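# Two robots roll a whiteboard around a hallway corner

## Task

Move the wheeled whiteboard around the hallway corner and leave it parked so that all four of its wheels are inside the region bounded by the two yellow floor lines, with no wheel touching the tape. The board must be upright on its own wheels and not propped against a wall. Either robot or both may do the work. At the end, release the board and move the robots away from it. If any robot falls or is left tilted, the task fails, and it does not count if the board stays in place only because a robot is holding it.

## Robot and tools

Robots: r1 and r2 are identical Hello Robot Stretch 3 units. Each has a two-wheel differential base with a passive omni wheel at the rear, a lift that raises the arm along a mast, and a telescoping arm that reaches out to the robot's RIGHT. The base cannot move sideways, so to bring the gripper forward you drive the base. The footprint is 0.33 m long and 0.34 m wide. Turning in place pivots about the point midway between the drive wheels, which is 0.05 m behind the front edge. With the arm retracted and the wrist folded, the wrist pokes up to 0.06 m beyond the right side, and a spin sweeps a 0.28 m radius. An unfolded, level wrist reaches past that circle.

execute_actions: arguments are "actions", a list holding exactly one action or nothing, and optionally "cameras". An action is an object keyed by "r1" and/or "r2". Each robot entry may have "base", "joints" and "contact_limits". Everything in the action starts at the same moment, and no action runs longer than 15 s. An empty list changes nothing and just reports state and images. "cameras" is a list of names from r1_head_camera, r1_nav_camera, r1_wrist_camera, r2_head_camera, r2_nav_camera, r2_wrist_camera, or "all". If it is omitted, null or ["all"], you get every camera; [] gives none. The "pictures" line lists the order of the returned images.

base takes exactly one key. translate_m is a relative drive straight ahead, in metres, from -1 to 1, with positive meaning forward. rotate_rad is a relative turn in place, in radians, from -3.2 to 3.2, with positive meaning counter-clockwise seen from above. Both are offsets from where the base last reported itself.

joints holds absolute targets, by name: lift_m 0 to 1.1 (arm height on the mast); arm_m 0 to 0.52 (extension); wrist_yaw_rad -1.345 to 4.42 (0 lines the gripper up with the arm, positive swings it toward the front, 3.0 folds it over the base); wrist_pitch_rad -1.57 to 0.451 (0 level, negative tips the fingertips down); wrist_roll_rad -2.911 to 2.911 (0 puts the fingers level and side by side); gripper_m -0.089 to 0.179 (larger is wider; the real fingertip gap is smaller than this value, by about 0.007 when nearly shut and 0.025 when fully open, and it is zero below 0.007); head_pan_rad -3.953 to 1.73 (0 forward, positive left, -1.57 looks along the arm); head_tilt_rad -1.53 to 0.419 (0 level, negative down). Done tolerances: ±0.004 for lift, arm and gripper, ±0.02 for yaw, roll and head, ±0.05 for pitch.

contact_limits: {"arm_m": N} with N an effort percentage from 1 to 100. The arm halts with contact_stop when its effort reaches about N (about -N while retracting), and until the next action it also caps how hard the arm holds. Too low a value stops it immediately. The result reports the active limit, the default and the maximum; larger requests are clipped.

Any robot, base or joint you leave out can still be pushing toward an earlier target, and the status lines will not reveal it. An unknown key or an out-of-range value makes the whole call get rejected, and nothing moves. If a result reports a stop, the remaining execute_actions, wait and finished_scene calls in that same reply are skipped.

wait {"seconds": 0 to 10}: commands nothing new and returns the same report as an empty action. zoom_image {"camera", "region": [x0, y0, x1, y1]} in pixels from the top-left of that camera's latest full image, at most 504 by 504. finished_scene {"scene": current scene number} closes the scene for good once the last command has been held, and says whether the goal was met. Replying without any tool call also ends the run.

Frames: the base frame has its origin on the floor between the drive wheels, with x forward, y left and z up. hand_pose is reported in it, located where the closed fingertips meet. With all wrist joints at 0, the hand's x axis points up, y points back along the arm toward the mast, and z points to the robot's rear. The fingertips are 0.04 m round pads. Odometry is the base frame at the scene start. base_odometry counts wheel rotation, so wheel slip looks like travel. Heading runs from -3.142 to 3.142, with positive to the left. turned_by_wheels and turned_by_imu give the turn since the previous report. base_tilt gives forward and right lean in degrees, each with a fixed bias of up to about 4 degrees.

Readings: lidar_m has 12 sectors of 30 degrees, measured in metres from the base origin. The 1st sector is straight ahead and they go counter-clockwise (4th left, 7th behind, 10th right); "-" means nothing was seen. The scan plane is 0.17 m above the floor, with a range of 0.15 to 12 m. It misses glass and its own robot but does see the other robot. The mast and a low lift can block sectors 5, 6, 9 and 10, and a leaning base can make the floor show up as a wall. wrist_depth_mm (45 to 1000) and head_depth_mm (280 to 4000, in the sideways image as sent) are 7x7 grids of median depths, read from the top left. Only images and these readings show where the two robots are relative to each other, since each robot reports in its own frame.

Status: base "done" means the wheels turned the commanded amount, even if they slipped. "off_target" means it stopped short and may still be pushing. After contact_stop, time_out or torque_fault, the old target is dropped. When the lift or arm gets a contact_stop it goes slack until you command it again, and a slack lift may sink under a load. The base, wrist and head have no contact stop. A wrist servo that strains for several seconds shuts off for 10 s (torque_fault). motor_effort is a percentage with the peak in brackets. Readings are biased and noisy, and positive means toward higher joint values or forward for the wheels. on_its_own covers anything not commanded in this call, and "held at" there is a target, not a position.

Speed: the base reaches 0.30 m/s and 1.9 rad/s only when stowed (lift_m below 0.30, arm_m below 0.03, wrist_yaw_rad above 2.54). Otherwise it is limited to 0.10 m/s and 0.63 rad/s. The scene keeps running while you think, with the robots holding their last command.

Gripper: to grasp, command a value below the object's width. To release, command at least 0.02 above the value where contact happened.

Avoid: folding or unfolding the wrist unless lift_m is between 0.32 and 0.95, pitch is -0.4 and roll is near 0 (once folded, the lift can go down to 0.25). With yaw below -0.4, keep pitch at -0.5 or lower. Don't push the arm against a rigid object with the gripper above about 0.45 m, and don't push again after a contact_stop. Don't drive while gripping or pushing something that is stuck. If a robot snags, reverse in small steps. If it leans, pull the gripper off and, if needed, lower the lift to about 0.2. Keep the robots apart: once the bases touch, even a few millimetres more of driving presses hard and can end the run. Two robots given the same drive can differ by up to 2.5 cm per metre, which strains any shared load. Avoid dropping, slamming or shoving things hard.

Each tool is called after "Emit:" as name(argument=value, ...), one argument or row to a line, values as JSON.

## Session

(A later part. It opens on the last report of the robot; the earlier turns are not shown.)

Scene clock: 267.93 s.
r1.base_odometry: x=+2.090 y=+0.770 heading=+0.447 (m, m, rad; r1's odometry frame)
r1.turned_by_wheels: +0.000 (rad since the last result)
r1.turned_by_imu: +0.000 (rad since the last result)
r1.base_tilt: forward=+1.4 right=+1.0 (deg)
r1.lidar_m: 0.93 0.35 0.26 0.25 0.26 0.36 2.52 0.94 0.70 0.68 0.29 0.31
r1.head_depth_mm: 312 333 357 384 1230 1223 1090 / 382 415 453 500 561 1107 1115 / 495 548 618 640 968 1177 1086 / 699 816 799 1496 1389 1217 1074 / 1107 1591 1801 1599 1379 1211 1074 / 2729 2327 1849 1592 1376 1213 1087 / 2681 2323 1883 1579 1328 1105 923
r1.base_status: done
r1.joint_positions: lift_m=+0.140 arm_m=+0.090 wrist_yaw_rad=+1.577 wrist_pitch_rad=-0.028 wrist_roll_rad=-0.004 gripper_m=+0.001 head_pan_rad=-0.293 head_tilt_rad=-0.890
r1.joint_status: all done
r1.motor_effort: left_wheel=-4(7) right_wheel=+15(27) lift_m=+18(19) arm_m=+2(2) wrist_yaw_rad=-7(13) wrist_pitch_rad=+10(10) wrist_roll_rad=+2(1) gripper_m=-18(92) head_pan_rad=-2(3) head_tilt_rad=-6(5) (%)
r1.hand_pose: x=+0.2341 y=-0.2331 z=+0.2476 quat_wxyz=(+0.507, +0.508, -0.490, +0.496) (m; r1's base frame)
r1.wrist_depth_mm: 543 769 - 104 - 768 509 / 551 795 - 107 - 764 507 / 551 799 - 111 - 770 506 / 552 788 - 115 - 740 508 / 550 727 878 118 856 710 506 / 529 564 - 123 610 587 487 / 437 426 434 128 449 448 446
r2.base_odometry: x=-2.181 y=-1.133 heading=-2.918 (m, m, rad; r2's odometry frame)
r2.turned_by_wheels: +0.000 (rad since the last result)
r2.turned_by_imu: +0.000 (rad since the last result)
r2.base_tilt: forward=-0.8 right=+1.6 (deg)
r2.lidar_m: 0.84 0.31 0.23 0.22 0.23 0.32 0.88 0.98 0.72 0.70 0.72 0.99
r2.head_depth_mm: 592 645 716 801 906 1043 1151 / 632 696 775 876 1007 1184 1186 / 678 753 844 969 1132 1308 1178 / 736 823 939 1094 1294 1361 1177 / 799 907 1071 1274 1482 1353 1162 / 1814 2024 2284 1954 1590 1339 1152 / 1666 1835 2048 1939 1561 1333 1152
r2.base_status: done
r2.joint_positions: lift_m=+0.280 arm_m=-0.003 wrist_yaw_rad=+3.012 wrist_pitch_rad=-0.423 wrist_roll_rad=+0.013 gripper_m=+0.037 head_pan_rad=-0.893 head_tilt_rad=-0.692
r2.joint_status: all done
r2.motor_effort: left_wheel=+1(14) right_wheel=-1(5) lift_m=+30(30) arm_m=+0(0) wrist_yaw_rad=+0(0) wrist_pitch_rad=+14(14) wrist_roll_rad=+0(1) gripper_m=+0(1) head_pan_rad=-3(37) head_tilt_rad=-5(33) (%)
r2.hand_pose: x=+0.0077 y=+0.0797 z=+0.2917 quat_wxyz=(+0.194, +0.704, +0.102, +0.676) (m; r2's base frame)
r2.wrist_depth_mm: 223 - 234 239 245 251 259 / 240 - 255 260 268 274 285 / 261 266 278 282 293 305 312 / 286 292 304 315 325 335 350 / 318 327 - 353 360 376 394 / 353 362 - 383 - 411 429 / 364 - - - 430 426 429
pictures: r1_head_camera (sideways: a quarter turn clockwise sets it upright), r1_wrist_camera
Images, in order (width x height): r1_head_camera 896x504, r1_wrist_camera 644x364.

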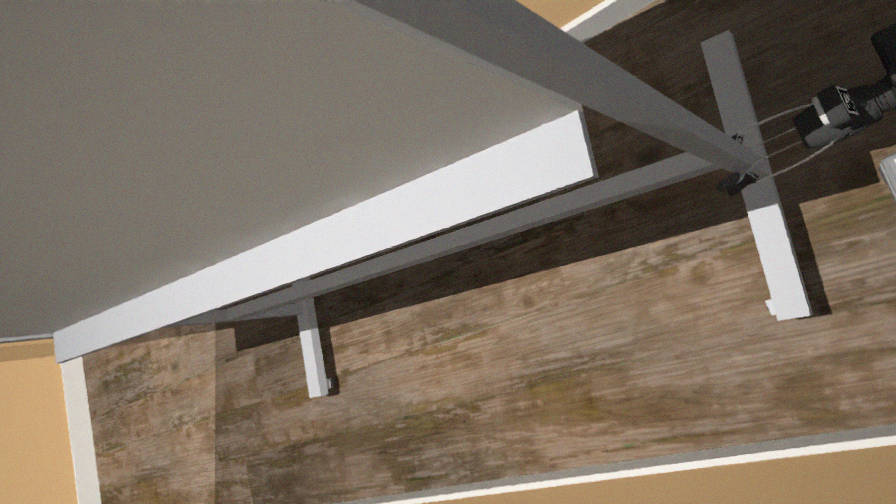

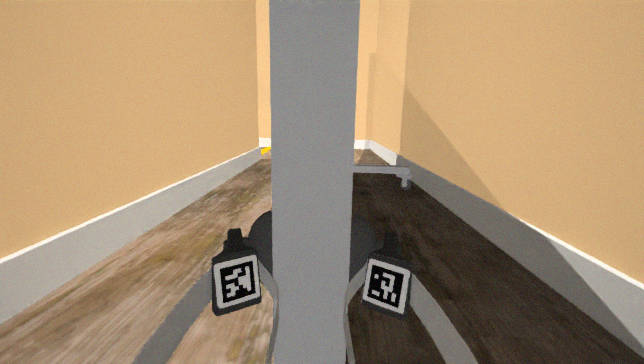

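Emit:
execute_actions(
  actions=[
    {"r1": {"base": {"translate_m": 0.45}, "joints": {"arm_m": 0.235, "wrist_yaw_rad": 1.57, "head_pan_rad": -0.35}}, "r2": {"base": {"translate_m": 0.98}, "joints": {"head_pan_rad": -1.2, "head_tilt_rad": -0.65}}},
  ],
  cameras=["r1_head_camera", "r1_wrist_camera", "r2_head_camera"],
)

Scene clock: 278.17 s.
r1.base_odometry: x=+2.496 y=+0.964 heading=+0.447 (m, m, rad; r1's odometry frame)
r1.turned_by_wheels: -0.001 (rad since the last result)
r1.turned_by_imu: +0.002 (rad since the last result)
r1.base_tilt: forward=+1.4 right=+1.0 (deg)
r1.lidar_m: 0.89 0.34 0.25 0.24 0.26 0.35 1.02 0.95 0.70 0.68 0.41 0.98
r1.head_depth_mm: 472 513 563 614 1189 1163 1073 / 550 609 681 686 1364 1161 1091 / 660 748 783 1563 1355 1219 1086 / 828 923 1853 1563 1380 1212 1071 / 1098 2101 1805 1600 1386 1214 1086 / 2405 2316 1834 1601 1371 1213 1084 / 2340 2255 1879 1584 1352 1156 948
r1.base_status: done
r1.joint_positions: lift_m=+0.140 arm_m=+0.235 wrist_yaw_rad=+1.562 wrist_pitch_rad=-0.028 wrist_roll_rad=-0.004 gripper_m=+0.001 head_pan_rad=-0.343 head_tilt_rad=-0.890
r1.joint_status: all done
r1.on_its_own: right_wheel is at rest, and its effort (+20) is outside its rest range (-18 to +18)
r1.motor_effort: left_wheel=-12(15) right_wheel=+20(32) lift_m=+18(19) arm_m=+1(3) wrist_yaw_rad=+7(38) wrist_pitch_rad=+10(10) wrist_roll_rad=+1(1) gripper_m=-18(21) head_pan_rad=-3(8) head_tilt_rad=-5(5) (%)
r1.hand_pose: x=+0.2341 y=-0.3821 z=+0.2476 quat_wxyz=(+0.511, +0.504, -0.494, +0.492) (m; r1's base frame)
r1.wrist_depth_mm: 711 - - 105 - 530 346 / 707 - - 109 - 512 345 / 723 - - 112 - 523 344 / 731 - - 116 - 504 342 / 674 795 874 120 803 505 338 / 560 564 - 124 626 477 342 / 435 439 435 130 443 426 325
r2.base_odometry: x=-3.137 y=-1.351 heading=-2.918 (m, m, rad; r2's odometry frame)
r2.turned_by_wheels: +0.000 (rad since the last result)
r2.turned_by_imu: +0.003 (rad since the last result)
r2.base_tilt: forward=-0.8 right=+1.5 (deg)
r2.lidar_m: 0.66 0.30 0.22 0.21 0.22 0.31 0.87 0.98 0.76 1.11 0.92 0.68
r2.head_depth_mm: - - 2643 2182 1727 1393 1193 / 1443 1865 2632 2160 1713 1412 1207 / 1003 1167 2102 2054 1646 1407 1193 / 1493 1728 1959 1962 1612 1385 1184 / 1195 1353 1540 1777 1652 1380 1173 / 996 1097 1224 1379 1516 1355 1171 / 852 928 1014 1118 1257 1301 1170
r2.base_status: done
r2.joint_positions: lift_m=+0.280 arm_m=-0.003 wrist_yaw_rad=+3.012 wrist_pitch_rad=-0.423 wrist_roll_rad=+0.013 gripper_m=+0.037 head_pan_rad=-1.193 head_tilt_rad=-0.655
r2.joint_status: all done
r2.motor_effort: left_wheel=+0(11) right_wheel=+0(4) lift_m=+30(30) arm_m=+0(0) wrist_yaw_rad=+0(0) wrist_pitch_rad=+14(14) wrist_roll_rad=+1(0) gripper_m=+0(0) head_pan_rad=-3(25) head_tilt_rad=+4(12) (%)
r2.hand_pose: x=+0.0077 y=+0.0797 z=+0.2917 quat_wxyz=(+0.194, +0.704, +0.102, +0.676) (m; r2's base frame)
r2.wrist_depth_mm: 217 - 226 233 238 243 251 / 235 - 247 253 258 265 275 / 253 259 271 277 282 294 302 / 278 284 297 304 315 326 337 / 306 317 - 341 349 370 378 / 342 353 - 372 - 402 419 / 358 - - - 418 423 426
pictures: r1_head_camera (sideways: a quarter turn clockwise sets it upright), r1_wrist_camera, r2_head_camera (sideways: a quarter turn clockwise sets it upright)
Images, in order (width x height): r1_head_camera 896x504, r1_wrist_camera 644x364, r2_head_camera 896x504.

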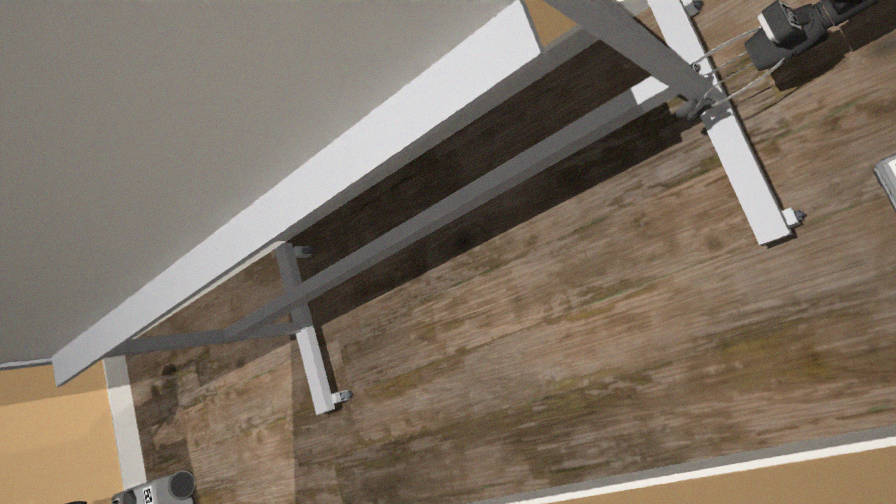

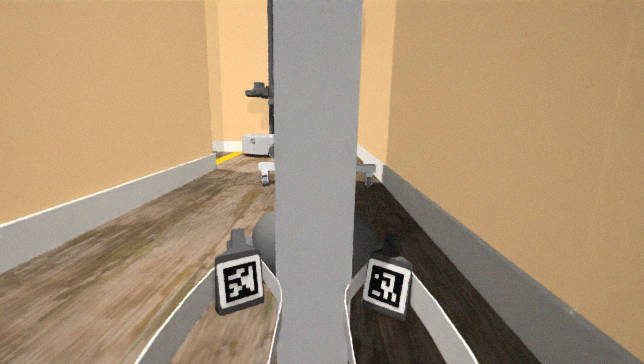

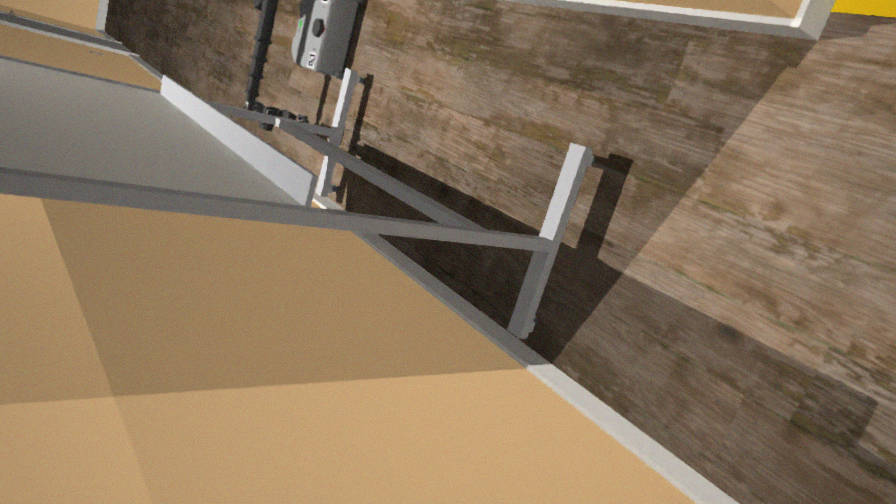

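Emit:
execute_actions(
  actions=[
    {"r1": {"base": {"translate_m": 0.50}, "joints": {"arm_m": 0.25, "wrist_yaw_rad": 1.565}}, "r2": {"base": {"translate_m": 0.02}, "joints": {"lift_m": 0.14, "arm_m": 0.48, "wrist_yaw_rad": 1.57, "wrist_pitch_rad": 0.0, "wrist_roll_rad": 0.0, "gripper_m": 0.17, "head_pan_rad": -1.15, "head_tilt_rad": -0.8}}},
  ],
  cameras=["r1_head_camera", "r1_wrist_camera", "r2_head_camera", "r2_wrist_camera"],
)

Scene clock: 347.73 s.
r1.base_odometry: x=+2.947 y=+1.180 heading=+0.446 (m, m, rad; r1's odometry frame)
r1.turned_by_wheels: -0.001 (rad since the last result)
r1.turned_by_imu: +0.000 (rad since the last result)
r1.base_tilt: forward=+1.5 right=+1.1 (deg)
r1.lidar_m: 0.87 0.33 0.25 0.24 0.25 0.34 0.99 0.96 0.71 0.69 0.43 0.99
r1.head_depth_mm: 491 536 588 626 1281 1176 1076 / 572 633 708 704 1353 1157 1087 / 683 773 806 1560 1363 1217 1089 / 853 940 1832 1563 1378 1221 1085 / 1100 2126 1801 1596 1378 1212 1084 / 1974 2199 1794 1592 1380 1215 1084 / 1915 2038 1838 1596 1356 1128 918
r1.base_status: done
r1.joint_positions: lift_m=+0.140 arm_m=+0.250 wrist_yaw_rad=+1.554 wrist_pitch_rad=-0.028 wrist_roll_rad=-0.004 gripper_m=+0.001 head_pan_rad=-0.343 head_tilt_rad=-0.890
r1.joint_status: all done
r1.on_its_own: right_wheel is at rest, and its effort (+21) is outside its rest range (-18 to +18)
r1.motor_effort: left_wheel=-13(15) right_wheel=+21(36) lift_m=+20(19) arm_m=+1(3) wrist_yaw_rad=+10(23) wrist_pitch_rad=+10(10) wrist_roll_rad=+1(1) gripper_m=-17(18) head_pan_rad=-2(2) head_tilt_rad=-5(5) (%)
r1.hand_pose: x=+0.2341 y=-0.3991 z=+0.2476 quat_wxyz=(+0.512, +0.502, -0.496, +0.490) (m; r1's base frame)
r1.wrist_depth_mm: 715 - - 105 - 502 336 / 723 - - 109 987 496 330 / 707 - - 112 986 488 331 / 737 - - 116 942 489 328 / 708 801 899 120 775 489 325 / 560 576 - 124 602 459 329 / 428 428 441 130 440 426 324
r2.base_odometry: x=-3.156 y=-1.355 heading=-2.918 (m, m, rad; r2's odometry frame)
r2.turned_by_wheels: +0.000 (rad since the last result)
r2.turned_by_imu: -0.002 (rad since the last result)
r2.base_tilt: forward=-0.8 right=+1.6 (deg)
r2.lidar_m: 0.64 0.30 0.22 0.21 0.22 0.31 0.87 0.99 0.76 1.19 0.64 0.66
r2.head_depth_mm: - 3164 2208 1859 1549 1300 1167 / 1211 1931 2155 1833 1574 1303 1146 / 820 1039 2053 1791 1554 1280 1147 / 618 739 849 1750 1494 1268 1136 / 551 643 778 1617 1389 1274 1134 / 927 1042 1187 1373 1406 1265 1112 / 802 888 988 1120 1284 1255 1111
r2.base_status: done
r2.joint_positions: lift_m=+0.140 arm_m=+0.480 wrist_yaw_rad=+1.571 wrist_pitch_rad=-0.026 wrist_roll_rad=+0.002 gripper_m=+0.170 head_pan_rad=-1.157 head_tilt_rad=-0.790
r2.joint_status: all done
r2.motor_effort: left_wheel=-1(11) right_wheel=-1(7) lift_m=+30(30) arm_m=+4(2) wrist_yaw_rad=+0(3) wrist_pitch_rad=+16(17) wrist_roll_rad=+0(2) gripper_m=+1(84) head_pan_rad=+4(10) head_tilt_rad=-6(25) (%)
r2.hand_pose: x=+0.2342 y=-0.6248 z=+0.2480 quat_wxyz=(+0.506, +0.507, -0.494, +0.493) (m; r2's base frame)
r2.wrist_depth_mm: 515 509 500 499 497 495 488 / 533 529 519 201 200 199 198 / 550 543 537 531 530 524 517 / 568 556 553 550 544 539 542 / 584 577 569 557 559 557 549 / 583 570 539 487 570 556 - / 449 467 451 431 469 470 444
pictures: r1_head_camera (sideways: a quarter turn clockwise sets it upright), r1_wrist_camera, r2_head_camera (sideways: a quarter turn clockwise sets it upright), r2_wrist_camera
Images, in order (width x height): r1_head_camera 896x504, r1_wrist_camera 644x364, r2_head_camera 896x504, r2_wrist_camera 644x364.

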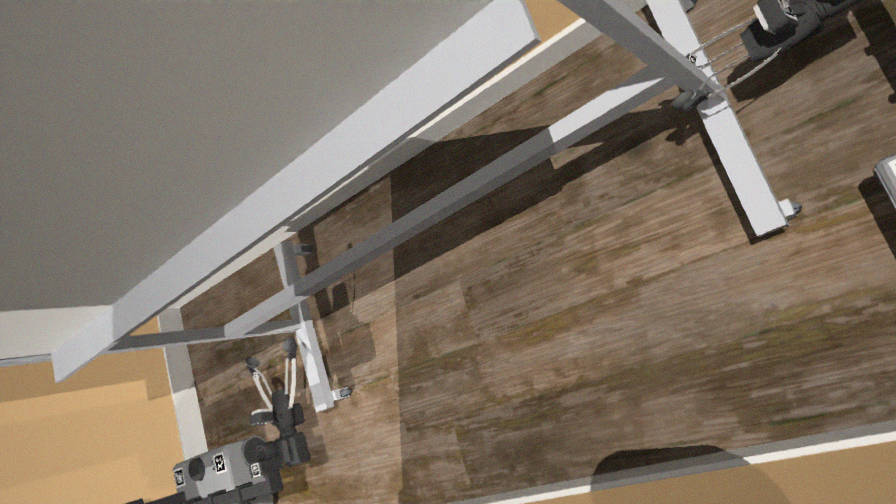

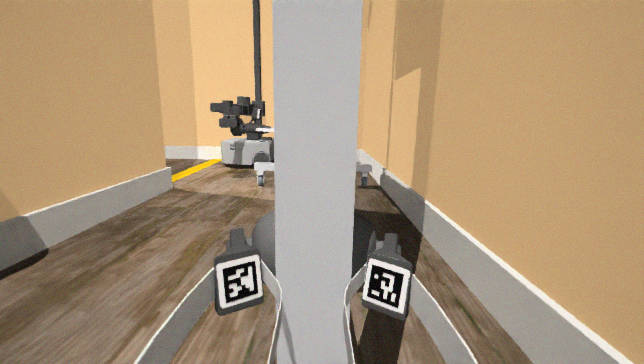

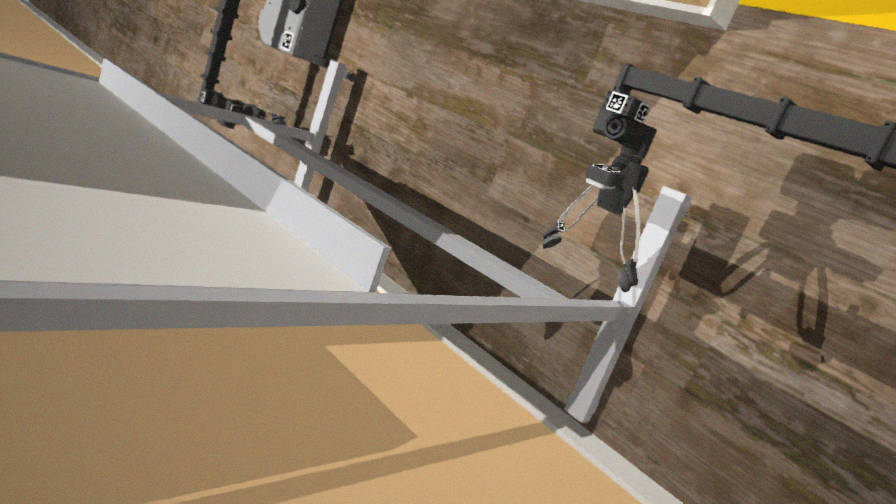

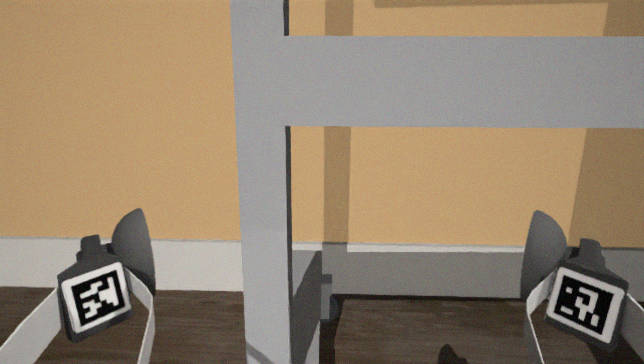

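Emit:
execute_actions(
  actions=[],
)

Scene clock: 362.67 s.
r1.base_odometry: x=+2.947 y=+1.180 heading=+0.446 (m, m, rad; r1's odometry frame)
r1.turned_by_wheels: +0.000 (rad since the last result)
r1.turned_by_imu: +0.000 (rad since the last result)
r1.base_tilt: forward=+1.4 right=+1.0 (deg)
r1.lidar_m: 0.87 0.33 0.25 0.24 0.25 0.34 0.99 0.96 0.71 0.69 0.43 1.00
r1.head_depth_mm: 492 535 588 627 1276 1171 1072 / 572 632 708 703 1351 1162 1088 / 685 774 805 1574 1358 1217 1085 / 852 945 1851 1561 1383 1218 1086 / 1101 2130 1800 1595 1385 1215 1086 / 1980 2215 1792 1599 1377 1212 1083 / 1917 2033 1838 1595 1349 1132 917
r1.base_status: done
r1.joint_positions: lift_m=+0.140 arm_m=+0.250 wrist_yaw_rad=+1.554 wrist_pitch_rad=-0.028 wrist_roll_rad=-0.004 gripper_m=+0.001 head_pan_rad=-0.343 head_tilt_rad=-0.890
r1.joint_status: all done
r1.on_its_own: right_wheel is at rest, and its effort (+22) is outside its rest range (-18 to +18)
r1.motor_effort: left_wheel=-13(15) right_wheel=+22(36) lift_m=+19(19) arm_m=+1(3) wrist_yaw_rad=+10(23) wrist_pitch_rad=+11(10) wrist_roll_rad=+2(1) gripper_m=-18(18) head_pan_rad=-2(2) head_tilt_rad=-5(5) (%)
r1.hand_pose: x=+0.2341 y=-0.3991 z=+0.2476 quat_wxyz=(+0.512, +0.502, -0.496, +0.490) (m; r1's base frame)
r1.wrist_depth_mm: 729 - - 105 - 495 335 / 729 - - 108 996 494 334 / 734 - - 113 963 499 332 / 735 - - 116 950 492 329 / 695 796 895 120 770 477 327 / 563 562 - 125 602 455 328 / 429 434 437 129 451 428 324
r2.base_odometry: x=-3.156 y=-1.355 heading=-2.918 (m, m, rad; r2's odometry frame)
r2.turned_by_wheels: +0.000 (rad since the last result)
r2.turned_by_imu: -0.001 (rad since the last result)
r2.base_tilt: forward=-0.9 right=+1.6 (deg)
r2.lidar_m: 0.63 0.30 0.22 0.21 0.22 0.31 0.87 0.99 0.76 1.19 0.64 0.66
r2.head_depth_mm: - 3139 2190 1876 1547 1305 1165 / 1210 1926 2150 1836 1573 1309 1147 / 823 1046 2032 1813 1569 1273 1147 / 618 738 851 1752 1507 1266 1139 / 552 646 779 1601 1387 1280 1122 / 930 1044 1186 1382 1417 1280 1125 / 805 887 985 1124 1285 1252 1116
r2.base_status: done
r2.joint_positions: lift_m=+0.140 arm_m=+0.480 wrist_yaw_rad=+1.571 wrist_pitch_rad=-0.026 wrist_roll_rad=+0.002 gripper_m=+0.170 head_pan_rad=-1.157 head_tilt_rad=-0.790
r2.joint_status: all done
r2.motor_effort: left_wheel=+0(11) right_wheel=+1(7) lift_m=+30(30) arm_m=+4(2) wrist_yaw_rad=+0(3) wrist_pitch_rad=+16(17) wrist_roll_rad=+0(2) gripper_m=+0(84) head_pan_rad=+3(10) head_tilt_rad=-6(25) (%)
r2.hand_pose: x=+0.2342 y=-0.6248 z=+0.2480 quat_wxyz=(+0.506, +0.507, -0.494, +0.493) (m; r2's base frame)
r2.wrist_depth_mm: 512 512 512 493 495 487 489 / 528 528 522 200 199 199 198 / 547 546 542 538 536 526 527 / 565 563 554 550 547 541 529 / 578 580 560 569 567 557 553 / 586 586 543 482 560 568 - / 447 467 451 431 469 470 447
pictures: r1_head_camera (sideways: a quarter turn clockwise sets it upright), r1_nav_camera (sideways: a quarter turn counterclockwise sets it upright), r1_wrist_camera, r2_head_camera (sideways: a quarter turn clockwise sets it upright), r2_nav_camera (sideways: a quarter turn counterclockwise sets it upright), r2_wrist_camera
Images, in order (width x height): r1_head_camera 896x504, r1_nav_camera 672x504, r1_wrist_camera 644x364, r2_head_camera 896x504, r2_nav_camera 672x504, r2_wrist_camera 644x364.

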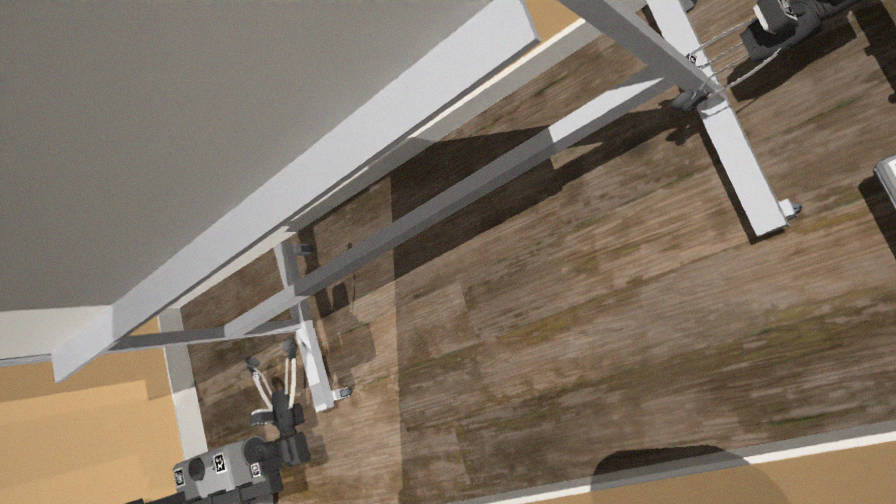

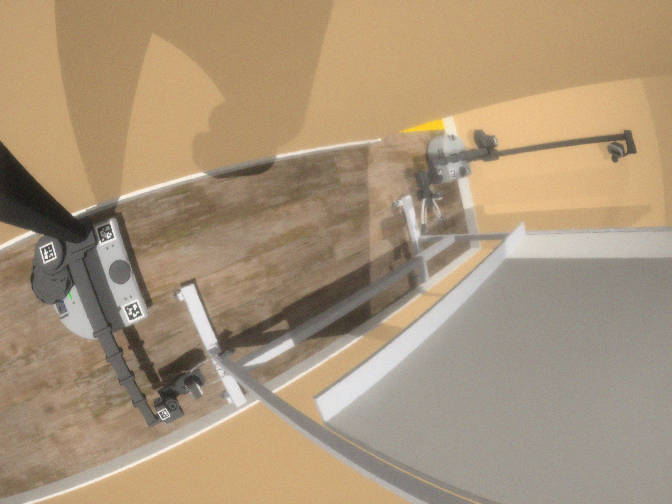

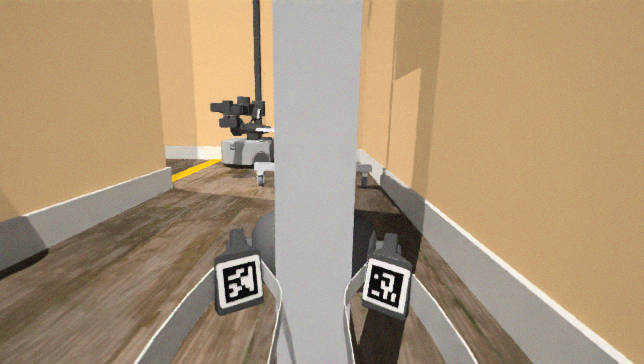

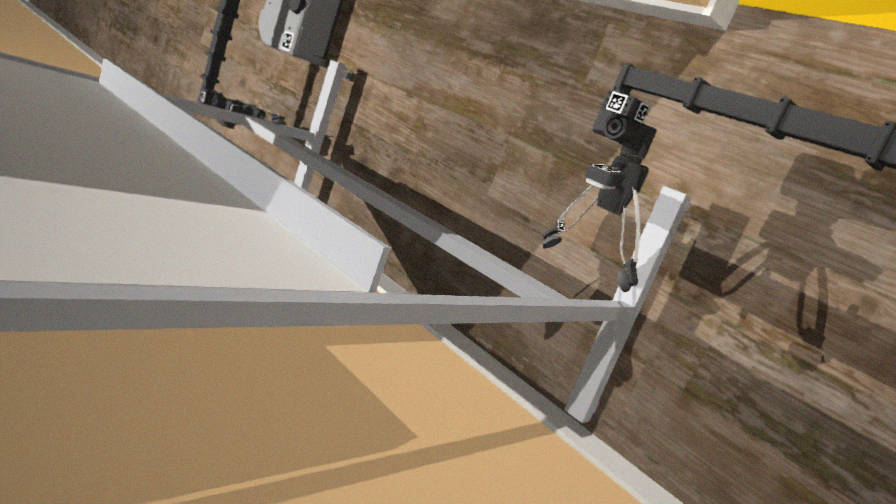

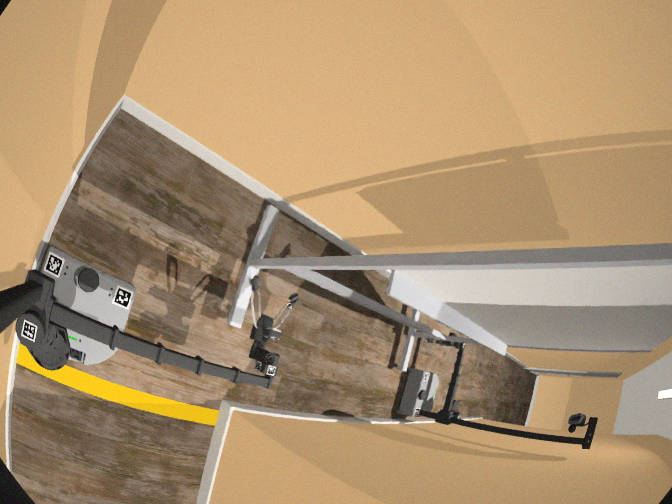

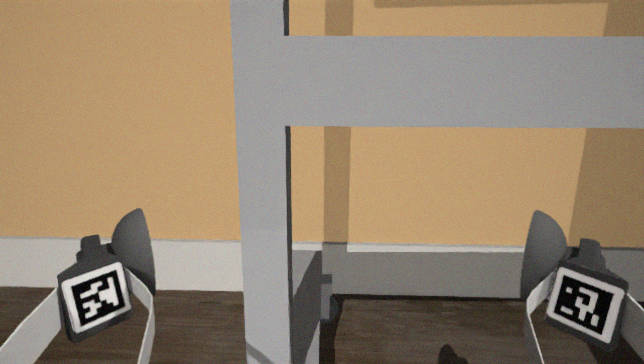

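Emit:
execute_actions(
  actions=[
    {"r2": {"base": {"translate_m": 0.105}, "joints": {"arm_m": 0.437, "gripper_m": -0.008}}},
  ],
  cameras=["r1_head_camera", "r2_head_camera", "r2_wrist_camera"],
)

Scene clock: 369.53 s.
r1.base_odometry: x=+2.947 y=+1.180 heading=+0.446 (m, m, rad; r1's odometry frame)
r1.turned_by_wheels: +0.000 (rad since the last result)
r1.turned_by_imu: +0.000 (rad since the last result)
r1.base_tilt: forward=+1.4 right=+1.1 (deg)
r1.lidar_m: 0.87 0.33 0.25 0.24 0.25 0.34 0.99 0.96 0.71 0.69 0.43 1.00
r1.head_depth_mm: 493 537 590 628 1281 1171 1072 / 574 635 712 1411 1359 1158 1088 / 690 778 811 1565 1358 1218 1087 / 860 950 1838 1560 1381 1215 1088 / 1118 2175 1807 1595 1377 1210 1088 / 1994 2182 1796 1584 1381 1214 1085 / 1899 1963 1894 1597 1349 1128 915
r1.base_status: not commanded
r1.joint_positions: lift_m=+0.140 arm_m=+0.250 wrist_yaw_rad=+1.554 wrist_pitch_rad=-0.028 wrist_roll_rad=-0.004 gripper_m=+0.001 head_pan_rad=-0.343 head_tilt_rad=-0.890
r1.joint_status: not commanded
r1.motor_effort: left_wheel=-11(13) right_wheel=+14(21) lift_m=+19(19) arm_m=+1(1) wrist_yaw_rad=+11(12) wrist_pitch_rad=+10(10) wrist_roll_rad=+1(1) gripper_m=-17(18) head_pan_rad=-2(3) head_tilt_rad=-5(6) (%)
r1.hand_pose: x=+0.2341 y=-0.3993 z=+0.2476 quat_wxyz=(+0.513, +0.502, -0.496, +0.490) (m; r1's base frame)
r1.wrist_depth_mm: 735 - - 105 - 496 333 / 726 - - 109 971 495 330 / 729 - - 112 - 487 335 / 742 - - 117 968 495 332 / 714 801 875 120 774 482 325 / 555 566 - 124 592 466 332 / 435 441 439 129 448 431 322
r2.base_odometry: x=-3.259 y=-1.379 heading=-2.918 (m, m, rad; r2's odometry frame)
r2.turned_by_wheels: +0.000 (rad since the last result)
r2.turned_by_imu: -0.002 (rad since the last result)
r2.base_tilt: forward=-0.8 right=+1.6 (deg)
r2.lidar_m: 0.53 0.30 0.22 0.21 0.22 0.31 0.86 0.99 0.81 1.61 0.60 0.55
r2.head_depth_mm: 1393 2841 2208 1849 1549 1329 1164 / 749 1083 2055 1849 1537 1294 1148 / 512 649 841 1712 1533 1246 1145 / 1107 1262 1404 1661 1419 1267 1132 / 918 1046 1232 1497 1480 1285 1124 / 771 862 984 1141 1331 1267 1114 / 668 737 814 924 1059 1199 1111
r2.base_status: done
r2.joint_positions: lift_m=+0.140 arm_m=+0.437 wrist_yaw_rad=+1.578 wrist_pitch_rad=-0.026 wrist_roll_rad=+0.002 gripper_m=-0.007 head_pan_rad=-1.157 head_tilt_rad=-0.790
r2.joint_status: all done
r2.motor_effort: left_wheel=-5(12) right_wheel=+8(19) lift_m=+30(30) arm_m=-2(3) wrist_yaw_rad=-6(7) wrist_pitch_rad=+16(16) wrist_roll_rad=+0(0) gripper_m=-22(94) head_pan_rad=+3(4) head_tilt_rad=-6(6) (%)
r2.hand_pose: x=+0.2341 y=-0.5802 z=+0.2480 quat_wxyz=(+0.505, +0.509, -0.492, +0.495) (m; r2's base frame)
r2.wrist_depth_mm: 422 416 414 102 101 101 100 / 436 431 423 105 104 104 103 / 447 445 439 108 108 107 106 / 464 459 448 112 445 434 433 / 480 477 469 116 456 453 447 / 483 475 - 120 - 460 455 / 462 466 466 124 469 468 457
pictures: r1_head_camera (sideways: a quarter turn clockwise sets it upright), r2_head_camera (sideways: a quarter turn clockwise sets it upright), r2_wrist_camera
Images, in order (width x height): r1_head_camera 896x504, r2_head_camera 896x504, r2_wrist_camera 644x364.

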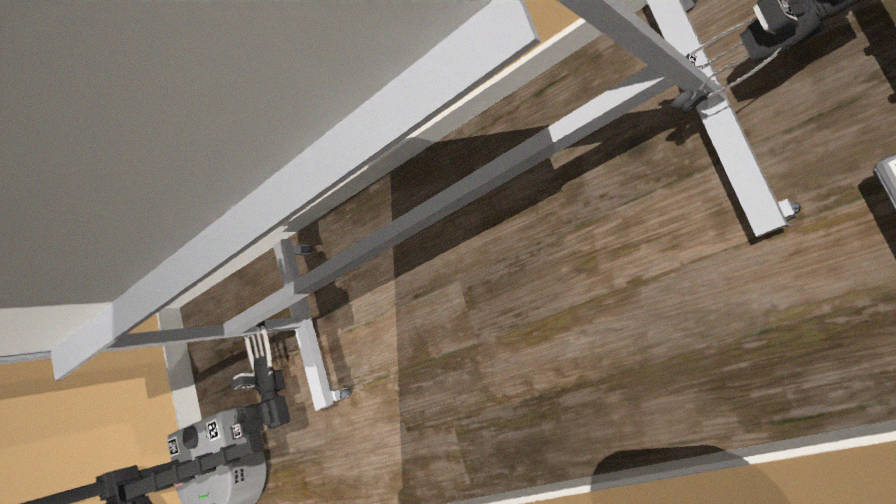

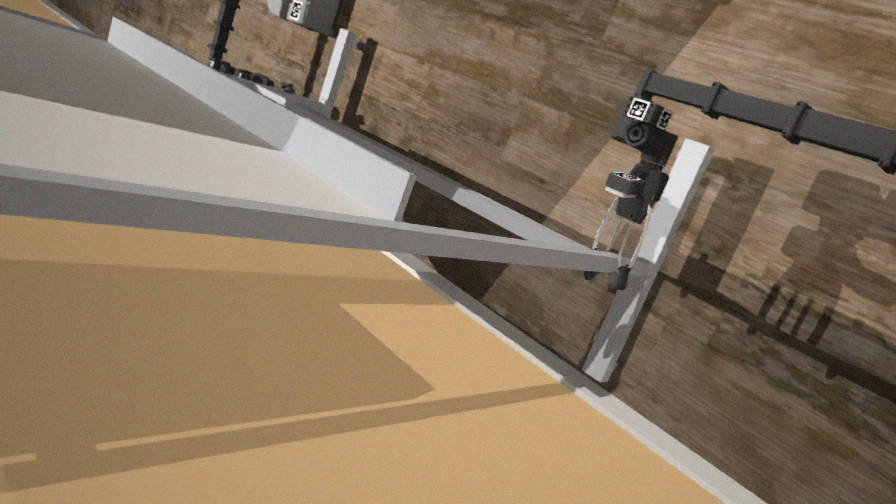

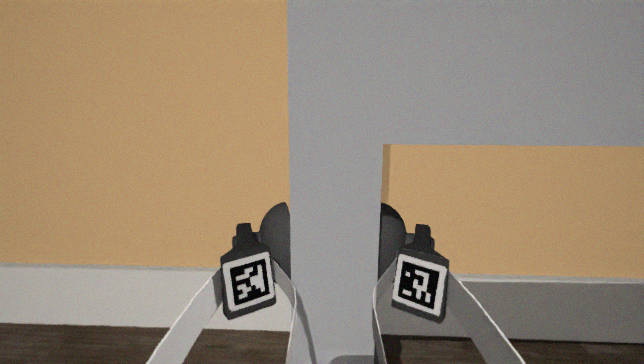

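Emit:
execute_actions(
  actions=[
    {"r1": {"base": {"translate_m": 0.16}}, "r2": {"base": {"translate_m": -0.16}, "joints": {"arm_m": 0.291}}},
  ],
  cameras=["r1_head_camera", "r1_wrist_camera", "r2_head_camera", "r2_wrist_camera"],
)

Scene clock: 492.23 s.
r1.base_odometry: x=+3.091 y=+1.249 heading=+0.446 (m, m, rad; r1's odometry frame)
r1.turned_by_wheels: +0.000 (rad since the last result)
r1.turned_by_imu: -0.004 (rad since the last result)
r1.base_tilt: forward=+1.4 right=+1.0 (deg)
r1.lidar_m: 0.87 0.33 0.24 0.24 0.24 0.34 0.97 0.97 0.72 0.69 0.42 1.00
r1.head_depth_mm: 447 493 550 614 1219 1178 1075 / 506 567 643 674 1379 1161 1089 / 586 666 742 1571 1351 1217 1072 / 694 813 1759 1534 1382 1213 1089 / 850 954 1803 1600 1380 1217 1083 / 1099 2089 1754 1600 1381 1218 1085 / 1778 1980 1754 1593 1357 1130 913
r1.base_status: done
r1.joint_positions: lift_m=+0.140 arm_m=+0.250 wrist_yaw_rad=+1.570 wrist_pitch_rad=-0.028 wrist_roll_rad=-0.004 gripper_m=+0.001 head_pan_rad=-0.343 head_tilt_rad=-0.890
r1.joint_status: not commanded
r1.motor_effort: left_wheel=-8(14) right_wheel=+15(39) lift_m=+19(19) arm_m=+1(1) wrist_yaw_rad=-5(12) wrist_pitch_rad=+10(10) wrist_roll_rad=+1(2) gripper_m=-17(18) head_pan_rad=-2(2) head_tilt_rad=-6(5) (%)
r1.hand_pose: x=+0.2341 y=-0.3950 z=+0.2476 quat_wxyz=(+0.509, +0.506, -0.492, +0.494) (m; r1's base frame)
r1.wrist_depth_mm: 707 - - 106 - 508 343 / 725 - - 108 - 512 342 / 708 - - 113 - 514 339 / 703 - - 116 - 507 341 / 701 801 900 120 768 499 338 / 555 555 - 125 616 487 340 / 430 437 441 129 439 430 325
r2.base_odometry: x=-3.103 y=-1.343 heading=-2.918 (m, m, rad; r2's odometry frame)
r2.turned_by_wheels: +0.000 (rad since the last result)
r2.turned_by_imu: -0.001 (rad since the last result)
r2.base_tilt: forward=-0.8 right=+1.6 (deg)
r2.lidar_m: 0.69 0.30 0.22 0.21 0.22 0.31 0.88 0.99 0.74 0.97 0.47 0.71
r2.head_depth_mm: - 3139 2099 1852 1514 1283 1159 / 1386 2642 2282 1839 1524 1340 1155 / 636 864 948 1770 1518 1344 1155 / 394 495 628 727 1435 1270 1132 / 1102 1259 1439 1644 1421 1201 1126 / 1016 1140 1289 1507 1478 1224 1114 / 874 963 1078 1219 1369 1270 1107
r2.base_status: done
r2.joint_positions: lift_m=+0.140 arm_m=+0.291 wrist_yaw_rad=+1.576 wrist_pitch_rad=-0.026 wrist_roll_rad=+0.002 gripper_m=-0.001 head_pan_rad=-1.157 head_tilt_rad=-0.791
r2.joint_status: all done
r2.on_its_own: gripper_m is held at -0.002, not at your -0.008, by its stall guard, which is not easing now
r2.motor_effort: left_wheel=+7(13) right_wheel=-11(22) lift_m=+30(30) arm_m=-2(10) wrist_yaw_rad=-5(30) wrist_pitch_rad=+16(16) wrist_roll_rad=+0(0) gripper_m=-18(20) head_pan_rad=+5(4) head_tilt_rad=-6(5) (%)
r2.hand_pose: x=+0.2342 y=-0.4348 z=+0.2480 quat_wxyz=(+0.505, +0.508, -0.492, +0.494) (m; r2's base frame)
r2.wrist_depth_mm: 572 565 557 106 108 111 114 / 589 574 574 110 112 115 118 / 600 598 598 113 116 119 122 / 627 632 614 117 597 601 585 / 657 629 640 120 612 614 599 / 600 596 634 125 - 606 603 / 468 462 473 130 474 478 472
pictures: r1_head_camera (sideways: a quarter turn clockwise sets it upright), r1_wrist_camera, r2_head_camera (sideways: a quarter turn clockwise sets it upright), r2_wrist_camera
Images, in order (width x height): r1_head_camera 896x504, r1_wrist_camera 644x364, r2_head_camera 896x504, r2_wrist_camera 644x364.

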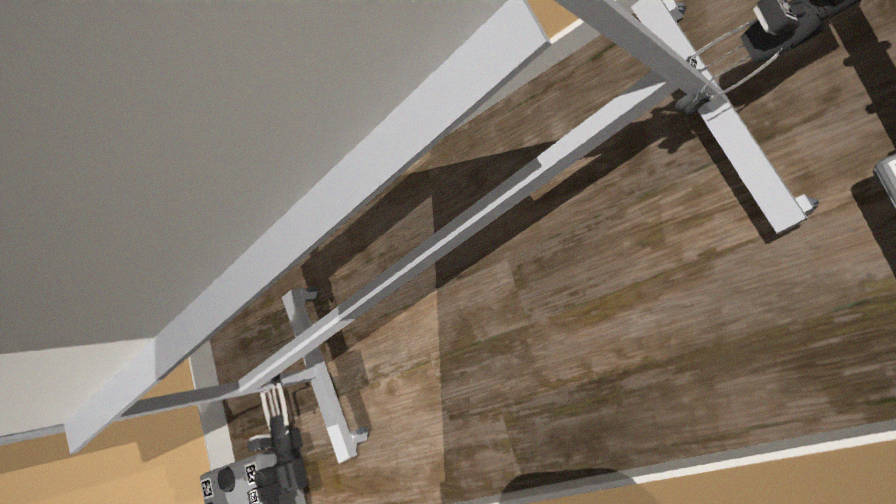

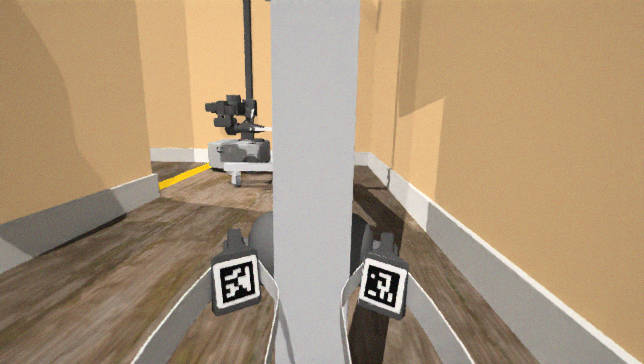

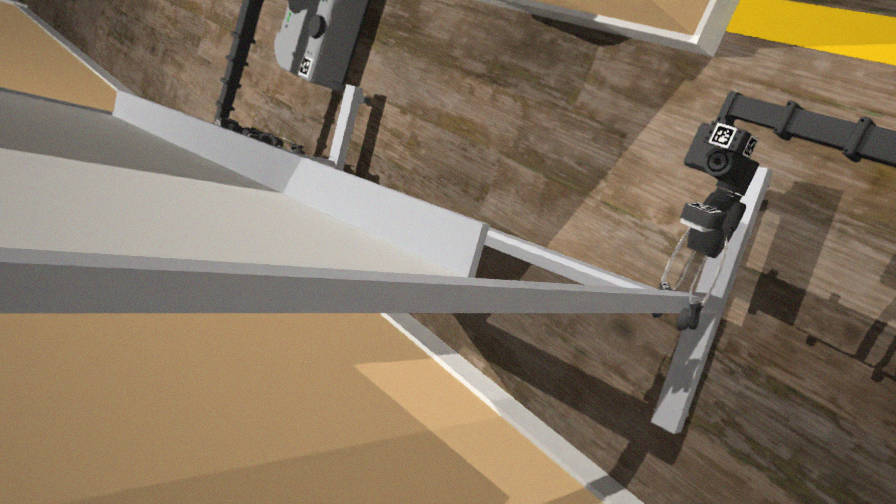

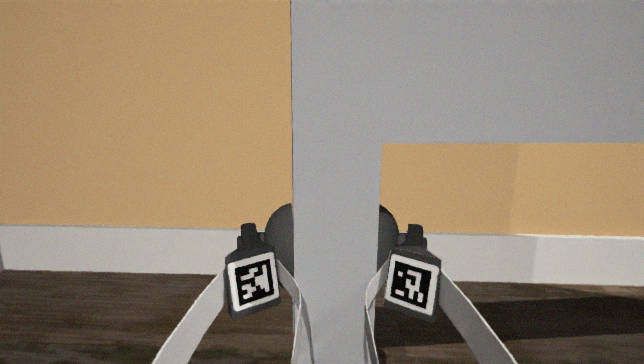

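Emit:
execute_actions(
  actions=[
    {"r1": {"base": {"translate_m": 0.17}}, "r2": {"base": {"translate_m": -0.22}, "joints": {"arm_m": 0.175, "gripper_m": -0.012}}},
  ],
  cameras=["r1_head_camera", "r1_wrist_camera", "r2_head_camera", "r2_wrist_camera"],
)

Scene clock: 502.23 s.
r1.base_odometry: x=+3.245 y=+1.322 heading=+0.446 (m, m, rad; r1's odometry frame)
r1.turned_by_wheels: +0.000 (rad since the last result)
r1.turned_by_imu: +0.001 (rad since the last result)
r1.base_tilt: forward=+1.4 right=+1.0 (deg)
r1.lidar_m: 0.86 0.33 0.24 0.23 0.24 0.34 0.96 0.97 0.72 0.69 0.42 1.00
r1.head_depth_mm: 403 451 511 591 752 1201 1072 / 444 502 578 642 1386 1157 1092 / 494 567 669 1504 1332 1220 1054 / 556 652 755 1588 1354 1212 1086 / 637 768 1745 1519 1376 1217 1090 / 747 895 1797 1595 1379 1215 1085 / 900 1307 1795 1602 1349 1127 904
r1.base_status: done
r1.joint_positions: lift_m=+0.140 arm_m=+0.250 wrist_yaw_rad=+1.579 wrist_pitch_rad=-0.029 wrist_roll_rad=-0.004 gripper_m=+0.001 head_pan_rad=-0.343 head_tilt_rad=-0.890
r1.joint_status: not commanded
r1.on_its_own: wrist_yaw_rad is at rest, and its effort (-14) is outside its rest range (-12 to +12)
r1.motor_effort: left_wheel=-3(14) right_wheel=+6(35) lift_m=+18(19) arm_m=+1(1) wrist_yaw_rad=-14(15) wrist_pitch_rad=+11(10) wrist_roll_rad=+1(1) gripper_m=-18(19) head_pan_rad=-2(1) head_tilt_rad=-6(5) (%)
r1.hand_pose: x=+0.2341 y=-0.3928 z=+0.2474 quat_wxyz=(+0.507, +0.508, -0.489, +0.496) (m; r1's base frame)
r1.wrist_depth_mm: 691 - - 107 - 534 350 / 711 - - 111 - 534 351 / 709 - - 114 - 527 346 / 692 - - 118 - 525 350 / 671 781 901 122 767 525 349 / 553 563 - 126 602 492 340 / 429 437 432 132 441 430 331
r2.base_odometry: x=-2.888 y=-1.294 heading=-2.917 (m, m, rad; r2's odometry frame)
r2.turned_by_wheels: +0.000 (rad since the last result)
r2.turned_by_imu: -0.002 (rad since the last result)
r2.base_tilt: forward=-0.8 right=+1.6 (deg)
r2.lidar_m: 0.81 0.30 0.22 0.22 0.23 0.31 0.88 0.98 0.72 0.70 0.36 0.94
r2.head_depth_mm: - 3013 1913 872 1011 1246 1159 / 3669 3097 2063 1848 1212 1275 1148 / 2585 2859 2232 1806 1524 1298 1107 / 769 1004 933 1662 1472 1286 1120 / 394 447 520 622 645 1047 1105 / 287 314 381 1616 1442 1276 1106 / 1154 1286 1446 1606 1452 1264 1107
r2.base_status: done
r2.joint_positions: lift_m=+0.140 arm_m=+0.175 wrist_yaw_rad=+1.624 wrist_pitch_rad=-0.027 wrist_roll_rad=+0.002 gripper_m=-0.005 head_pan_rad=-1.157 head_tilt_rad=-0.791
r2.joint_status: gripper_m off_target (ended at -0.005, target -0.012); the others done
r2.on_its_own: wrist_yaw_rad is held at +1.624, not at your +1.570, by its stall guard, which is not easing now; gripper_m is held at -0.006, not at your -0.012, by its stall guard, which is not easing now
r2.motor_effort: left_wheel=+4(14) right_wheel=-8(22) lift_m=+31(31) arm_m=+2(8) wrist_yaw_rad=+0(36) wrist_pitch_rad=+16(16) wrist_roll_rad=+0(0) gripper_m=-19(65) head_pan_rad=+3(2) head_tilt_rad=-6(6) (%)
r2.hand_pose: x=+0.2338 y=-0.3063 z=+0.2479 quat_wxyz=(+0.493, +0.520, -0.480, +0.506) (m; r2's base frame)
r2.wrist_depth_mm: 592 780 769 107 111 118 126 / 592 784 783 110 115 123 131 / 601 839 828 114 119 128 138 / 610 842 849 118 818 781 766 / 607 771 838 121 799 794 790 / 567 594 638 125 - 609 615 / 467 465 447 131 467 473 473
pictures: r1_head_camera (sideways: a quarter turn clockwise sets it upright), r1_wrist_camera, r2_head_camera (sideways: a quarter turn clockwise sets it upright), r2_wrist_camera
Images, in order (width x height): r1_head_camera 896x504, r1_wrist_camera 644x364, r2_head_camera 896x504, r2_wrist_camera 644x364.

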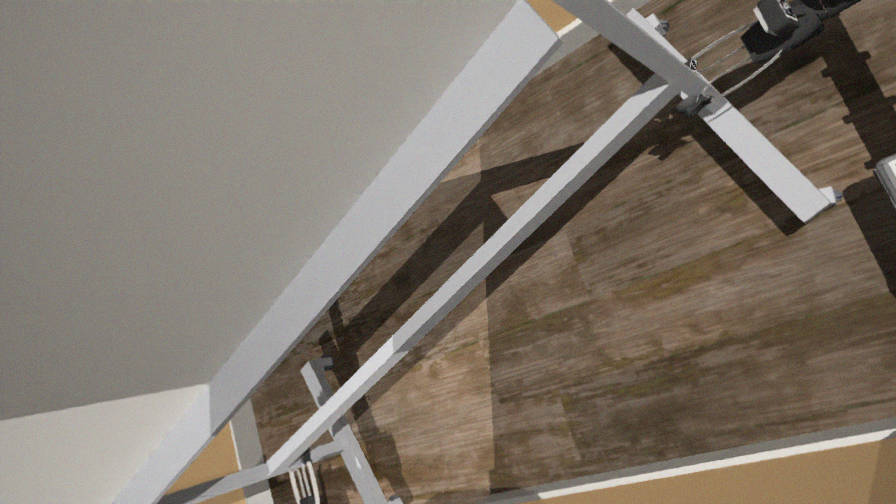

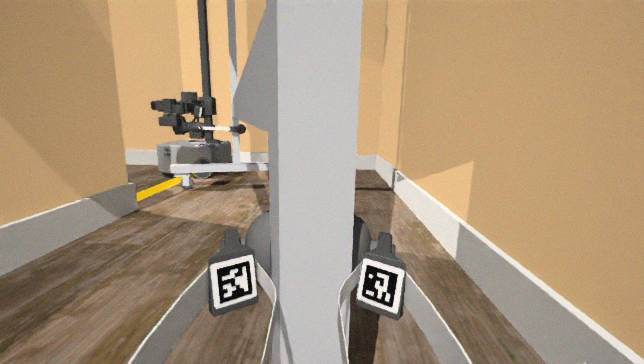

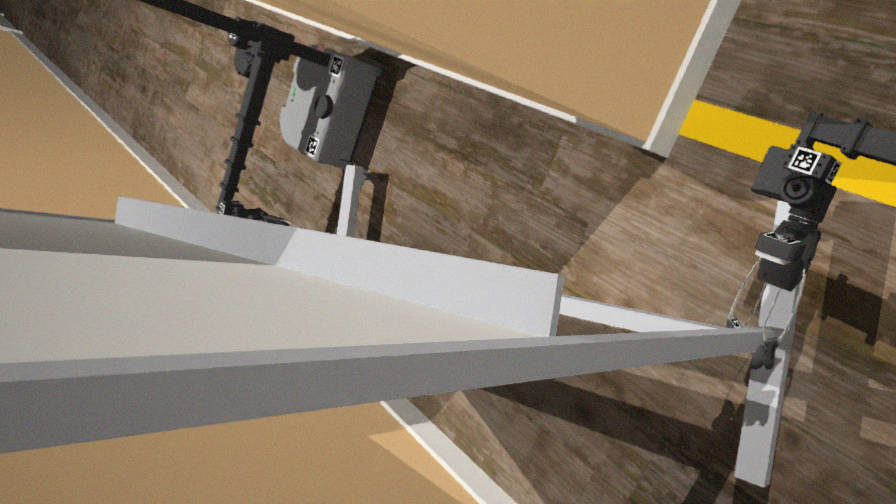

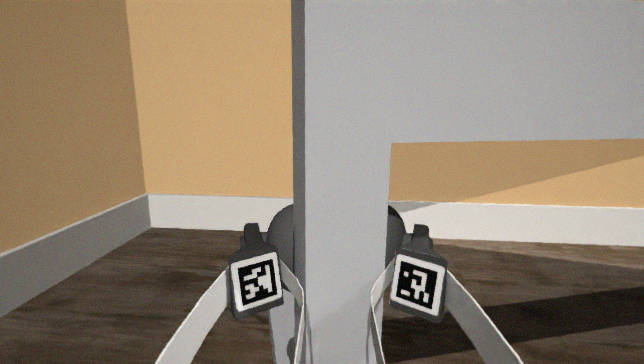

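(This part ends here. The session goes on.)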